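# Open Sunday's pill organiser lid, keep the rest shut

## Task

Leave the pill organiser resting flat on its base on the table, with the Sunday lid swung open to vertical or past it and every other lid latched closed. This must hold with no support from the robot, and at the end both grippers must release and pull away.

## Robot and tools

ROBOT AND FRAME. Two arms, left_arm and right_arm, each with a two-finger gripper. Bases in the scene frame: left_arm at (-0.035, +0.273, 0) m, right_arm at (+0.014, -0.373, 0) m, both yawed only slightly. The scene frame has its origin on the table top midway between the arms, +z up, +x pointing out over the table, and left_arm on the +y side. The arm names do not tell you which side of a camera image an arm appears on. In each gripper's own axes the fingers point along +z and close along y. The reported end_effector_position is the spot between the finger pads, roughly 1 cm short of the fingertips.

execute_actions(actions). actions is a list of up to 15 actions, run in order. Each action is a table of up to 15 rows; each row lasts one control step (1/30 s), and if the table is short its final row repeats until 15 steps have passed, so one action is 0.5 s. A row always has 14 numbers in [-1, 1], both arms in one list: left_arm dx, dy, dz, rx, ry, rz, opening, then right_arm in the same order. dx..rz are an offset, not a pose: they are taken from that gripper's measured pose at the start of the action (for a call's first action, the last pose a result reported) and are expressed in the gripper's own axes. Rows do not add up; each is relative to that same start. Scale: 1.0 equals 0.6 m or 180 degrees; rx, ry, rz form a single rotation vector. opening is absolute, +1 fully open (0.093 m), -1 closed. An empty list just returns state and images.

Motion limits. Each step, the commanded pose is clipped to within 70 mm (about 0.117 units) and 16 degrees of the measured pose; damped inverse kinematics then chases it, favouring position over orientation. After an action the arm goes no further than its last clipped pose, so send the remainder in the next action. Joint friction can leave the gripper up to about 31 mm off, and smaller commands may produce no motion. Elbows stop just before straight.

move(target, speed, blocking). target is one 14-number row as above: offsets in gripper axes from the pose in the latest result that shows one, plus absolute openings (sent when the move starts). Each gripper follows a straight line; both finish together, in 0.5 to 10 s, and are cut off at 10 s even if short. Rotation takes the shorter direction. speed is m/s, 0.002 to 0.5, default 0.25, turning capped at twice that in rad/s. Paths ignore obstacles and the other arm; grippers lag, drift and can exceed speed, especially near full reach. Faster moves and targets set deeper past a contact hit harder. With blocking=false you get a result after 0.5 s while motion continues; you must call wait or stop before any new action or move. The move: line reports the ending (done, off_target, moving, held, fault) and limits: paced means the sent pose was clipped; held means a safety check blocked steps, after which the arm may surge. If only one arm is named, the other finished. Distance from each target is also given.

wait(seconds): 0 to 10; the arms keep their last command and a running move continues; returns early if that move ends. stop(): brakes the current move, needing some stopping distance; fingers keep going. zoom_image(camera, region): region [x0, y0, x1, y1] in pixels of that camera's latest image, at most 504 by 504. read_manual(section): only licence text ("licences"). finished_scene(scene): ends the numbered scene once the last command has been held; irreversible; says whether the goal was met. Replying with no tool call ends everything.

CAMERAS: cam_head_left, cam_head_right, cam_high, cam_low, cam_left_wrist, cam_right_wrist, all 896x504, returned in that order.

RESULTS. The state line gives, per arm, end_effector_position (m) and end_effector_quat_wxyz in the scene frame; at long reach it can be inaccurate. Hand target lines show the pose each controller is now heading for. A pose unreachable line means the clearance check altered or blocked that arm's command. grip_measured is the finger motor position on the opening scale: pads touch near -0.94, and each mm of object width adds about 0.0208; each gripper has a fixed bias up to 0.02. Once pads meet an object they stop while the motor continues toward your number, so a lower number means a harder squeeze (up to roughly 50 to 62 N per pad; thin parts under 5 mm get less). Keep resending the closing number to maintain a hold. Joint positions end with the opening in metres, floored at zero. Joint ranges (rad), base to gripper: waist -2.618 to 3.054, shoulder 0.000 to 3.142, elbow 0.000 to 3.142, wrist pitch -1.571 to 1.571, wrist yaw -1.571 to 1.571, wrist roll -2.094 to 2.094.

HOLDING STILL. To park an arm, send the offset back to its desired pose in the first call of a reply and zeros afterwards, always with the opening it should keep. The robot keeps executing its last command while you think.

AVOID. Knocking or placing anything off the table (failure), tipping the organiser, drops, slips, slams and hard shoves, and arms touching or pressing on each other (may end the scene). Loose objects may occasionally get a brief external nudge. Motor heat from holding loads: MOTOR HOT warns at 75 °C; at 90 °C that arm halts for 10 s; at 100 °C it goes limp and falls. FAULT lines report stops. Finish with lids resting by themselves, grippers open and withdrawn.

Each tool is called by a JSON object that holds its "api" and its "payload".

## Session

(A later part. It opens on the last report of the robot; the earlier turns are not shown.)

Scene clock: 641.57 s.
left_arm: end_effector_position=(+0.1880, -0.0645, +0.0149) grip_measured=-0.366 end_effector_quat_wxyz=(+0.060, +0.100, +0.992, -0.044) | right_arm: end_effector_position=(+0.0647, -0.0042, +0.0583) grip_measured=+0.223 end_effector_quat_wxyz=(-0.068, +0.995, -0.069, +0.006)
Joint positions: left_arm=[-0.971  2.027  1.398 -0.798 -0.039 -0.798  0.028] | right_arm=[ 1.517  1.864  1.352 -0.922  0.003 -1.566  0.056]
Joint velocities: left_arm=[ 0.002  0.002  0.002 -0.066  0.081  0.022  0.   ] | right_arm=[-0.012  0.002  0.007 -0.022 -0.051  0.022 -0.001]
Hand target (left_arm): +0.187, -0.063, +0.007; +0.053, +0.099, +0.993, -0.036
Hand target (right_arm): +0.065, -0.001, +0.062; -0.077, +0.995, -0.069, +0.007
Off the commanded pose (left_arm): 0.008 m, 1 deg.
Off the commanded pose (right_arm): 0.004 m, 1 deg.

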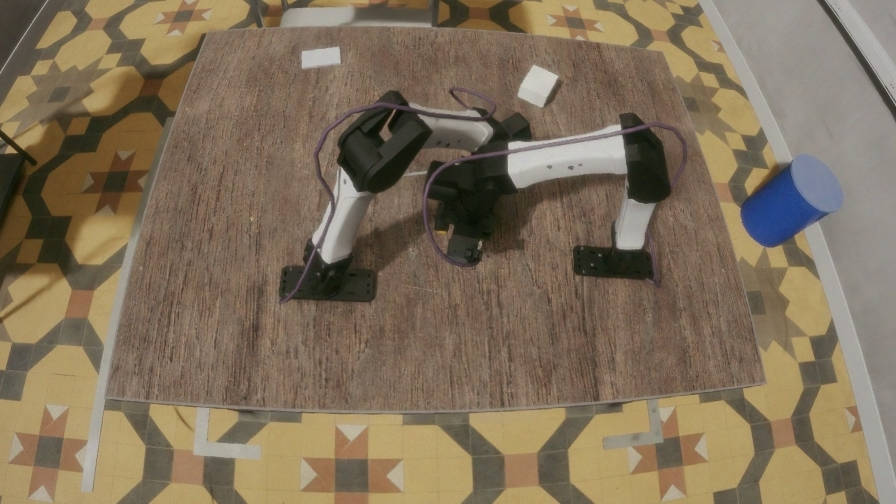

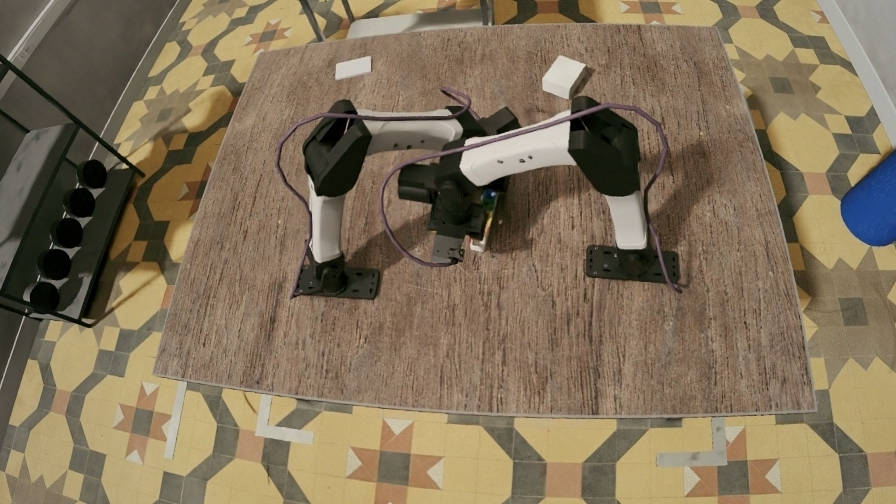

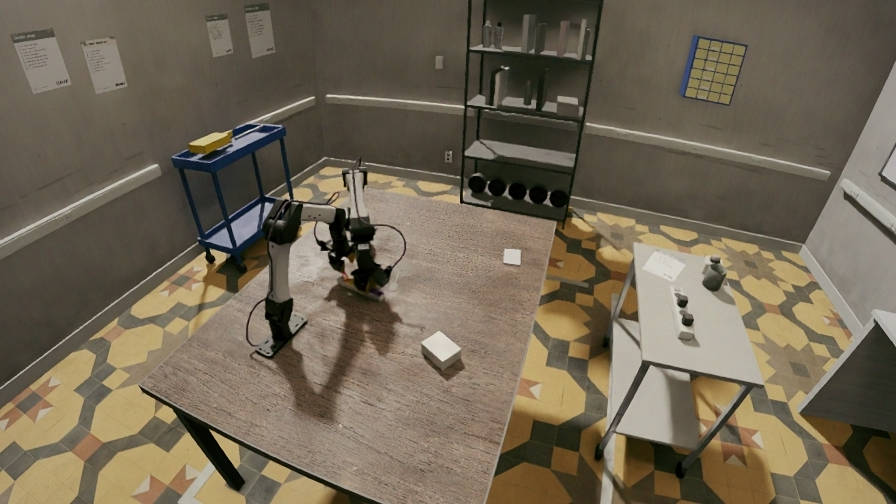

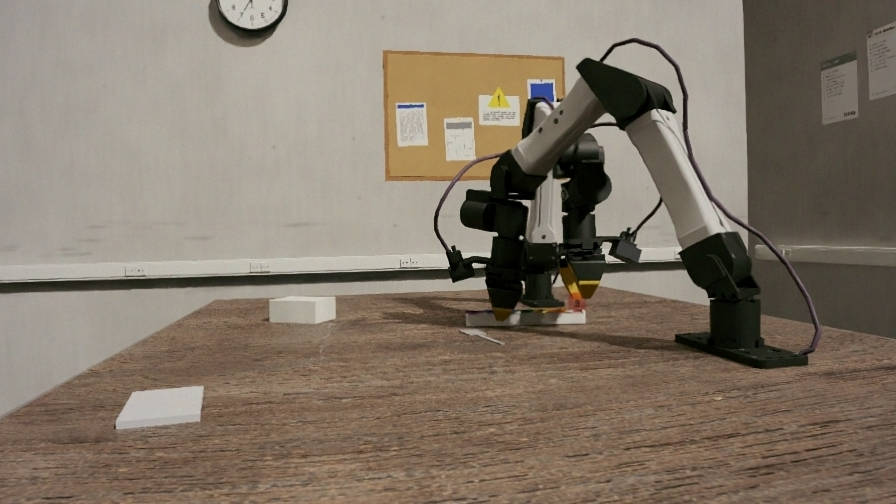

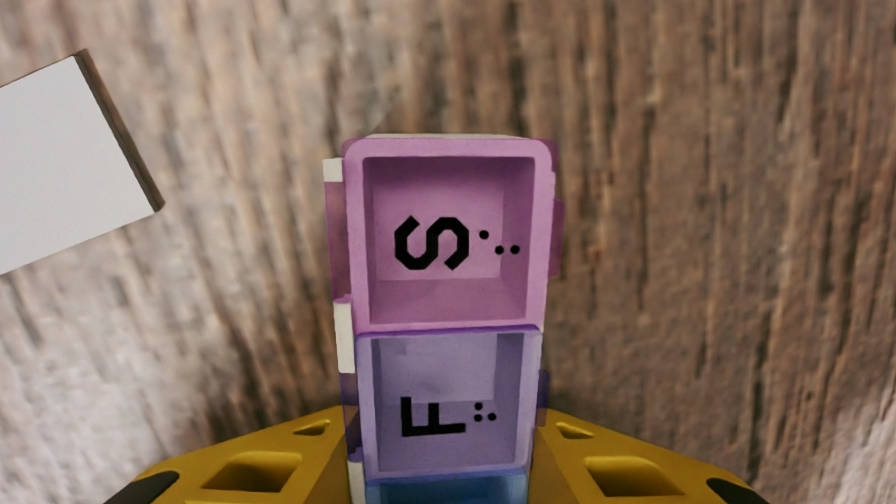

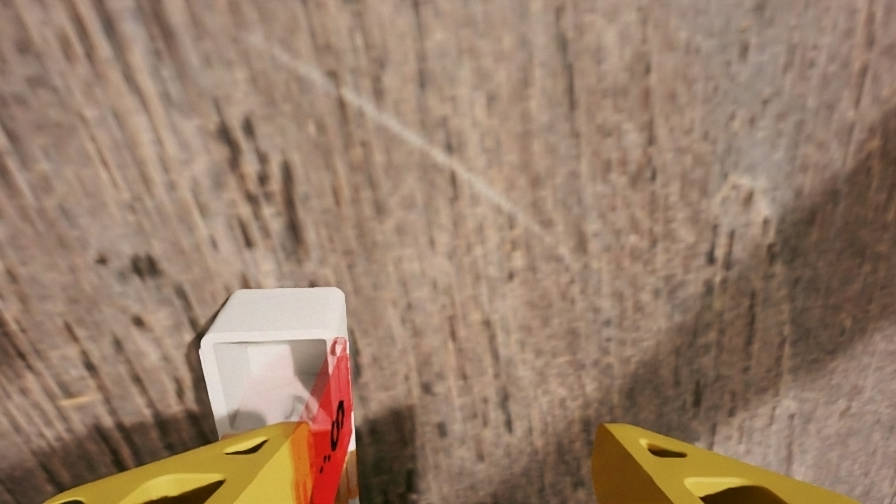

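{"api": "execute_actions", "payload": {"actions": [[[0,0,0,0,0,0,-0.38,0,0,0,0,0,0,0.19],[0,0,0,0,0,0,-0.38,0,0,0,0,0,0,0.157],[0,0,0,0,0,0,-0.38,0,0,0,0,0,0,0.124],[0,0,0,0,0,0,-0.38,0,0,0,0,0,0,0.09],[0,0,0,0,0,0,-0.38,0,0,0,0,0,0,0.057],[0,0,0,0,0,0,-0.38,0,0,0,0,0,0,0.024],[0,0,0,0,0,0,-0.38,0,0,0,0,0,0,-0.01],[0,0,0,0,0,0,-0.38,0,0,0,0,0,0,-0.043],[0,0,0,0,0,0,-0.38,0,0,0,0,0,0,-0.076],[0,0,0,0,0,0,-0.38,0,0,0,0,0,0,-0.11],[0,0,0,0,0,0,-0.38,0,0,0,0,0,0,-0.143],[0,0,0,0,0,0,-0.38,0,0,0,0,0,0,-0.176],[0,0,0,0,0,0,-0.38,0,0,0,0,0,0,-0.21],[0,0,0,0,0,0,-0.38,0,0,0,0,0,0,-0.243],[0,0,0,0,0,0,-0.38,0,0,0,0,0,0,-0.274]]]}}

Scene clock: 664.37 s.
left_arm: end_effector_position=(+0.1880, -0.0645, +0.0149) grip_measured=-0.366 end_effector_quat_wxyz=(+0.060, +0.100, +0.992, -0.044) | right_arm: end_effector_position=(+0.0647, -0.0042, +0.0583) grip_measured=-0.254 end_effector_quat_wxyz=(-0.068, +0.995, -0.069, +0.006)
Joint positions: left_arm=[-0.971  2.027  1.398 -0.798 -0.039 -0.798  0.028] | right_arm=[ 1.517  1.864  1.352 -0.922  0.003 -1.566  0.033]
Joint velocities: left_arm=[ 0.007 -0.002 -0.017 -0.066 -0.022  0.022  0.   ] | right_arm=[-0.032  0.002  0.022  0.037  0.007  0.022 -0.034]
Hand target (left_arm): +0.188, -0.064, +0.015; +0.060, +0.100, +0.992, -0.044
Hand target (right_arm): +0.065, -0.004, +0.058; -0.068, +0.995, -0.069, +0.006
Off the commanded pose (left_arm): 0.000 m, 0 deg.
Off the commanded pose (right_arm): 0.000 m, 0 deg.

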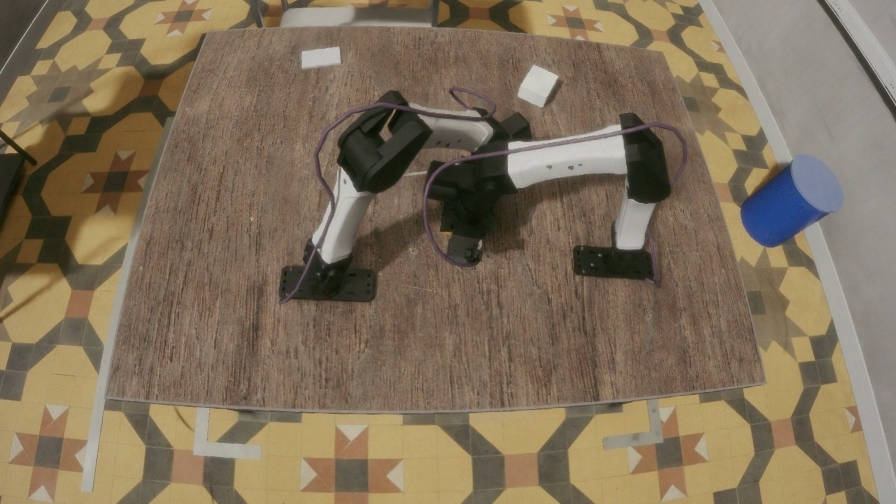

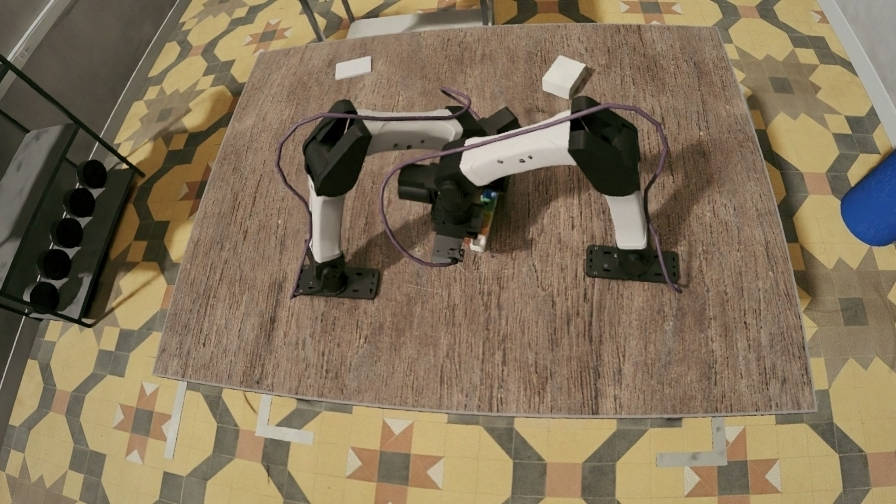

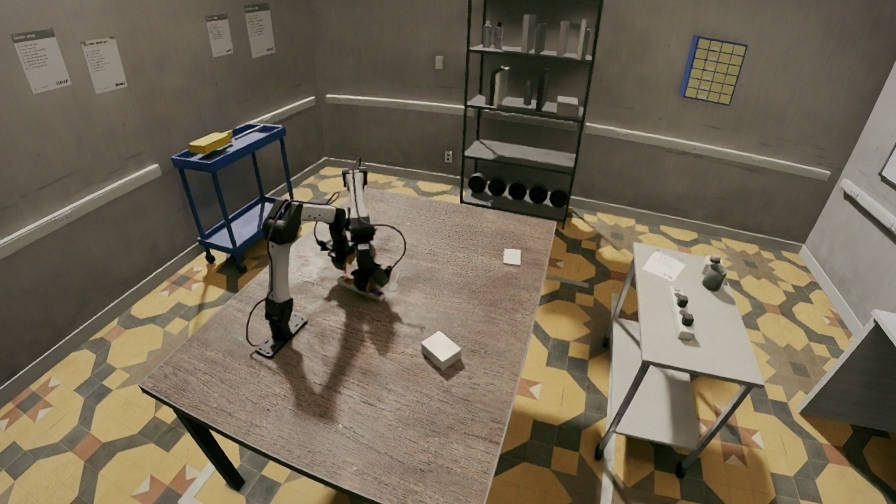

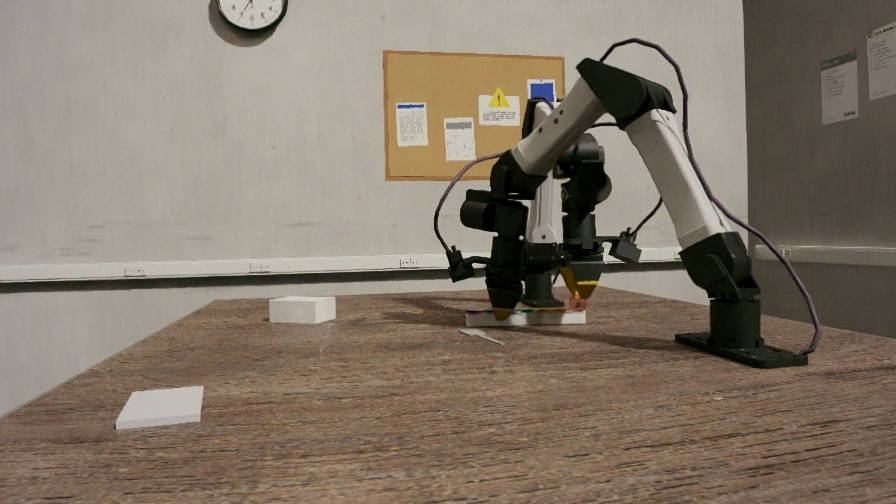

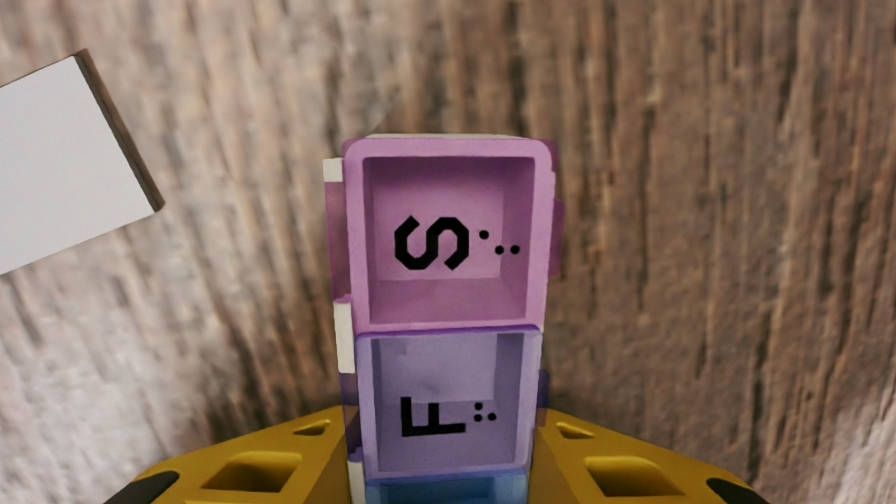

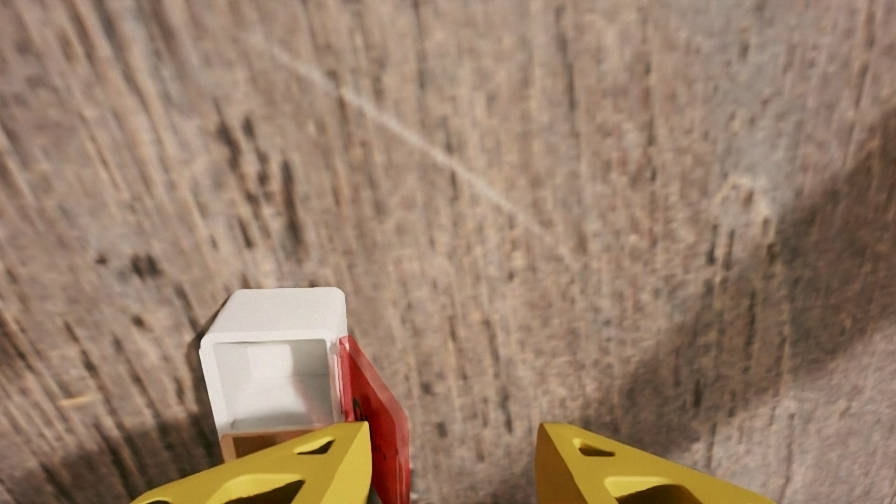

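{"api": "move", "payload": {"target": [0.007, 0.148, -0.214, 0, 0, 0, 1.0, 0, 0.194, -0.178, 0, 0, 0, 1.0], "speed": 0.2}}

Scene clock: 696.17 s.
left_arm: end_effector_position=(+0.1867, +0.0354, +0.1278) grip_measured=+1.000 end_effector_quat_wxyz=(+0.056, +0.099, +0.993, -0.041) | right_arm: end_effector_position=(+0.0474, -0.1229, +0.1541) grip_measured=+0.992 end_effector_quat_wxyz=(-0.084, +0.994, -0.068, +0.007)
Joint positions: left_arm=[-0.795  1.643  1.367 -1.156 -0.013 -0.626  0.093] | right_arm=[ 1.522  1.343  1.192 -1.251  0.003 -1.564  0.093]
Joint velocities: left_arm=[-0.007 -0.002  0.002  0.007 -0.051  0.022  0.   ] | right_arm=[ 0.002 -0.017  0.002 -0.007  0.037 -0.066 -0.   ]
Hand target (left_arm): +0.187, +0.037, +0.132; +0.057, +0.100, +0.992, -0.045
Hand target (right_arm): +0.045, -0.131, +0.148; -0.068, +0.995, -0.069, +0.006
Off the commanded pose (left_arm): 0.007 m, 0 deg.
Off the commanded pose (right_arm): 0.011 m, 2 deg.
move: off_target (right_arm)

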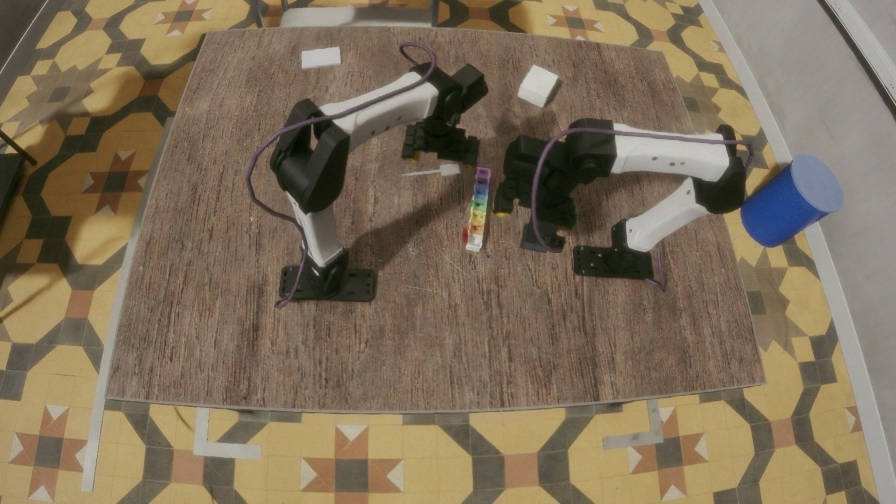

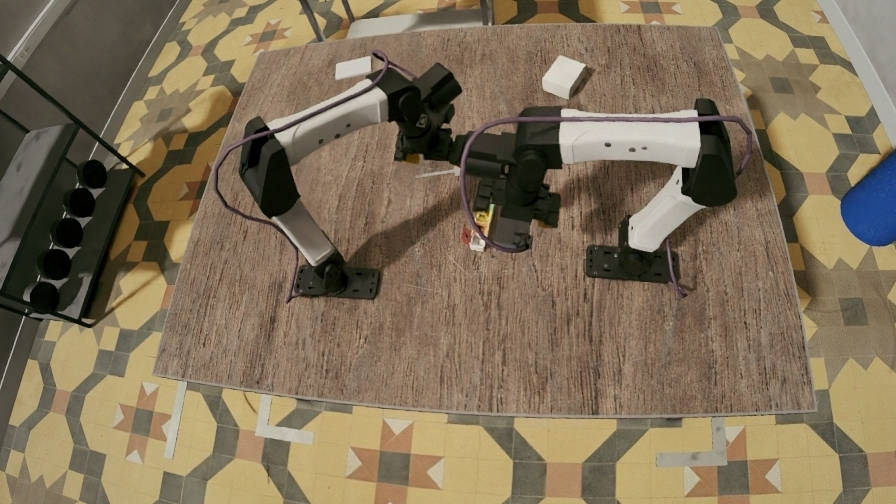

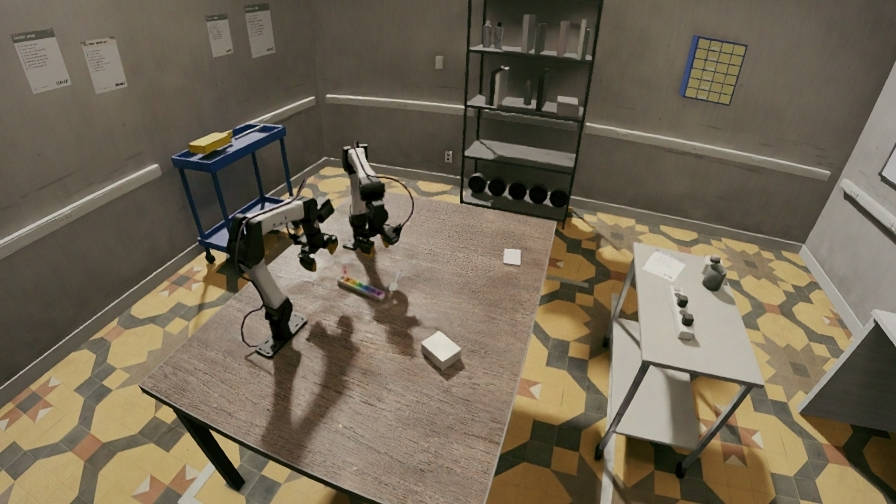

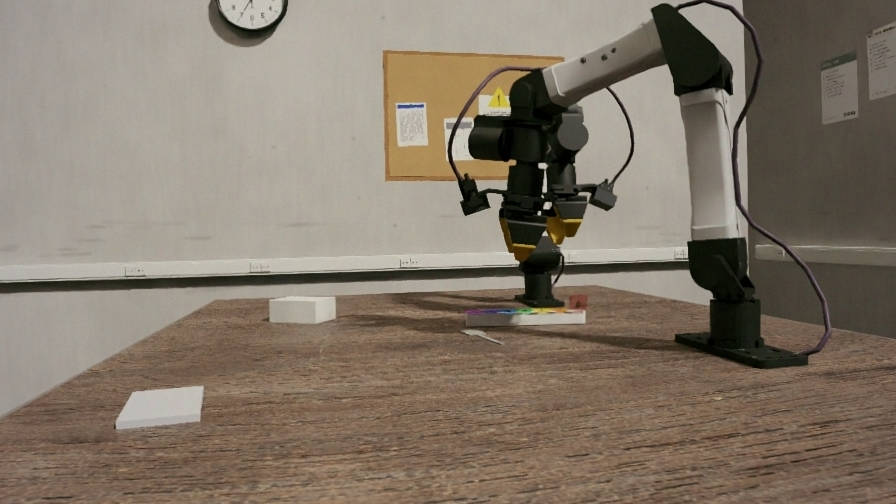

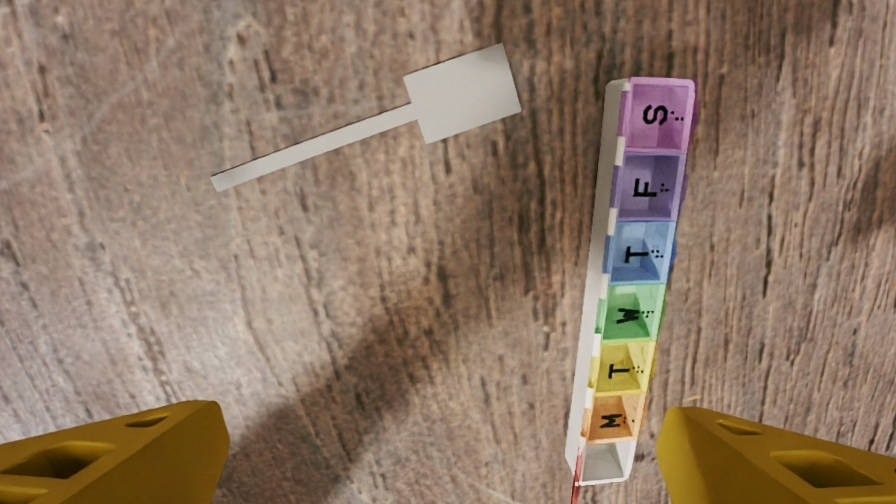

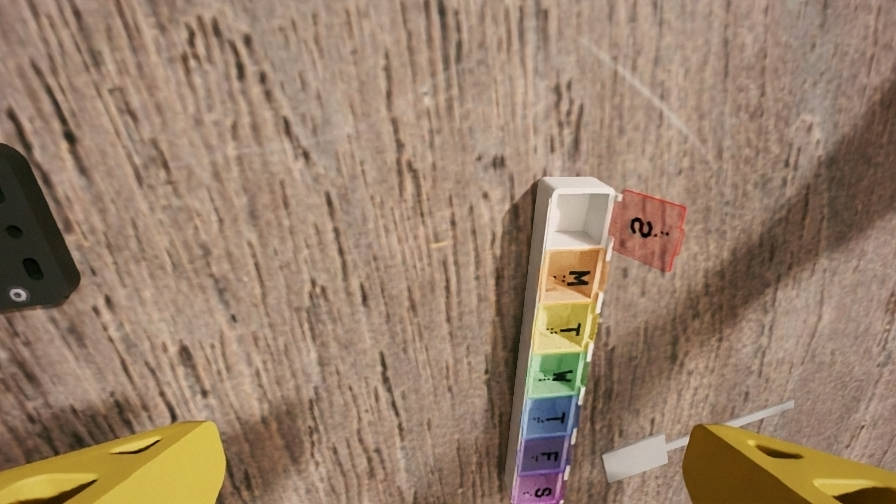

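The lid is open at its stop. I'll check that the other lids are flush.

{"api": "zoom_image", "payload": {"camera": "cam_low", "region": [455, 285, 600, 335]}}

{"api": "zoom_image", "payload": {"camera": "cam_right_wrist", "region": [480, 160, 700, 504]}}

{"api": "zoom_image", "payload": {"camera": "cam_high", "region": [325, 255, 405, 310]}}

Region (455, 285, 600, 335) of cam_low's 896x504 image, scaled by 3.476, with more detail than that image has; it fills the top 174 rows of this view, and the rest is white.

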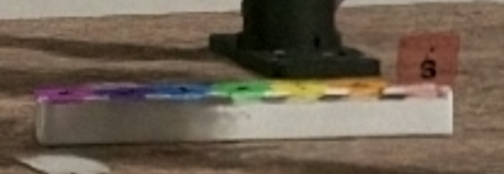

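Region (480, 160, 700, 504) of cam_right_wrist's 896x504 image, scaled by 1.465, with more detail than that image has; it fills the left 322 columns of this view, and the rest is white.

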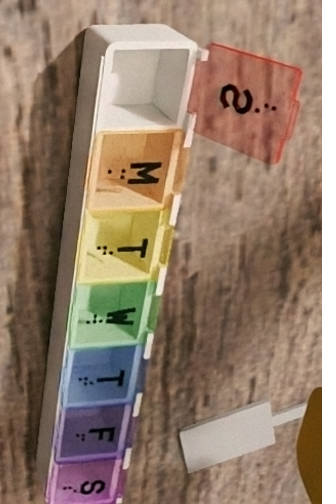

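Region (325, 255, 405, 310) of cam_high's 896x504 image, scaled by 6.300, with more detail than that image has; it fills the top 346 rows of this view, and the rest is white.

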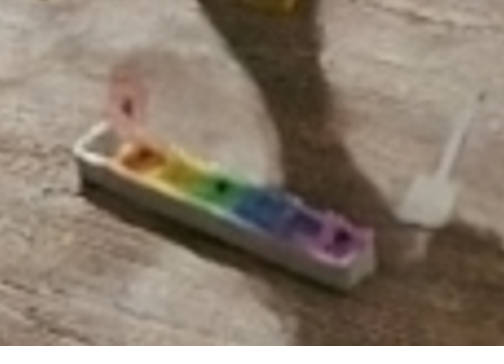

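{"api": "zoom_image", "payload": {"camera": "cam_low", "region": [462, 300, 532, 322]}}

{"api": "zoom_image", "payload": {"camera": "cam_low", "region": [505, 300, 575, 322]}}

{"api": "zoom_image", "payload": {"camera": "cam_left_wrist", "region": [560, 60, 720, 330]}}

Region (462, 300, 532, 322) of cam_low's 896x504 image, scaled by 7.200, with more detail than that image has; it fills the top 158 rows of this view, and the rest is white.

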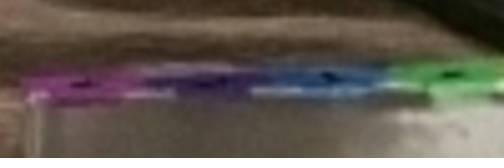

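Region (505, 300, 575, 322) of cam_low's 896x504 image, scaled by 7.200, with more detail than that image has; it fills the top 158 rows of this view, and the rest is white.

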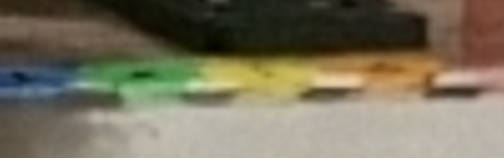

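Region (560, 60, 720, 330) of cam_left_wrist's 896x504 image, scaled by 1.867, with more detail than that image has; it fills the left 299 columns of this view, and the rest is white.

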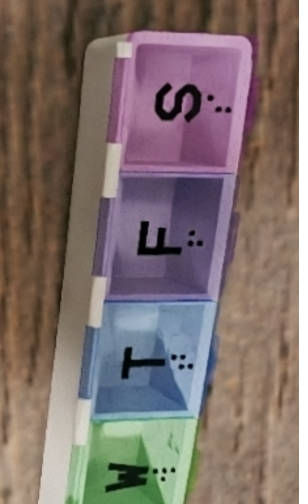

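The other lids look flush in every view, and both arms are clear of the organiser.

{"api": "finished_scene", "payload": {"scene": 2}}

The scene is finished: the task was done.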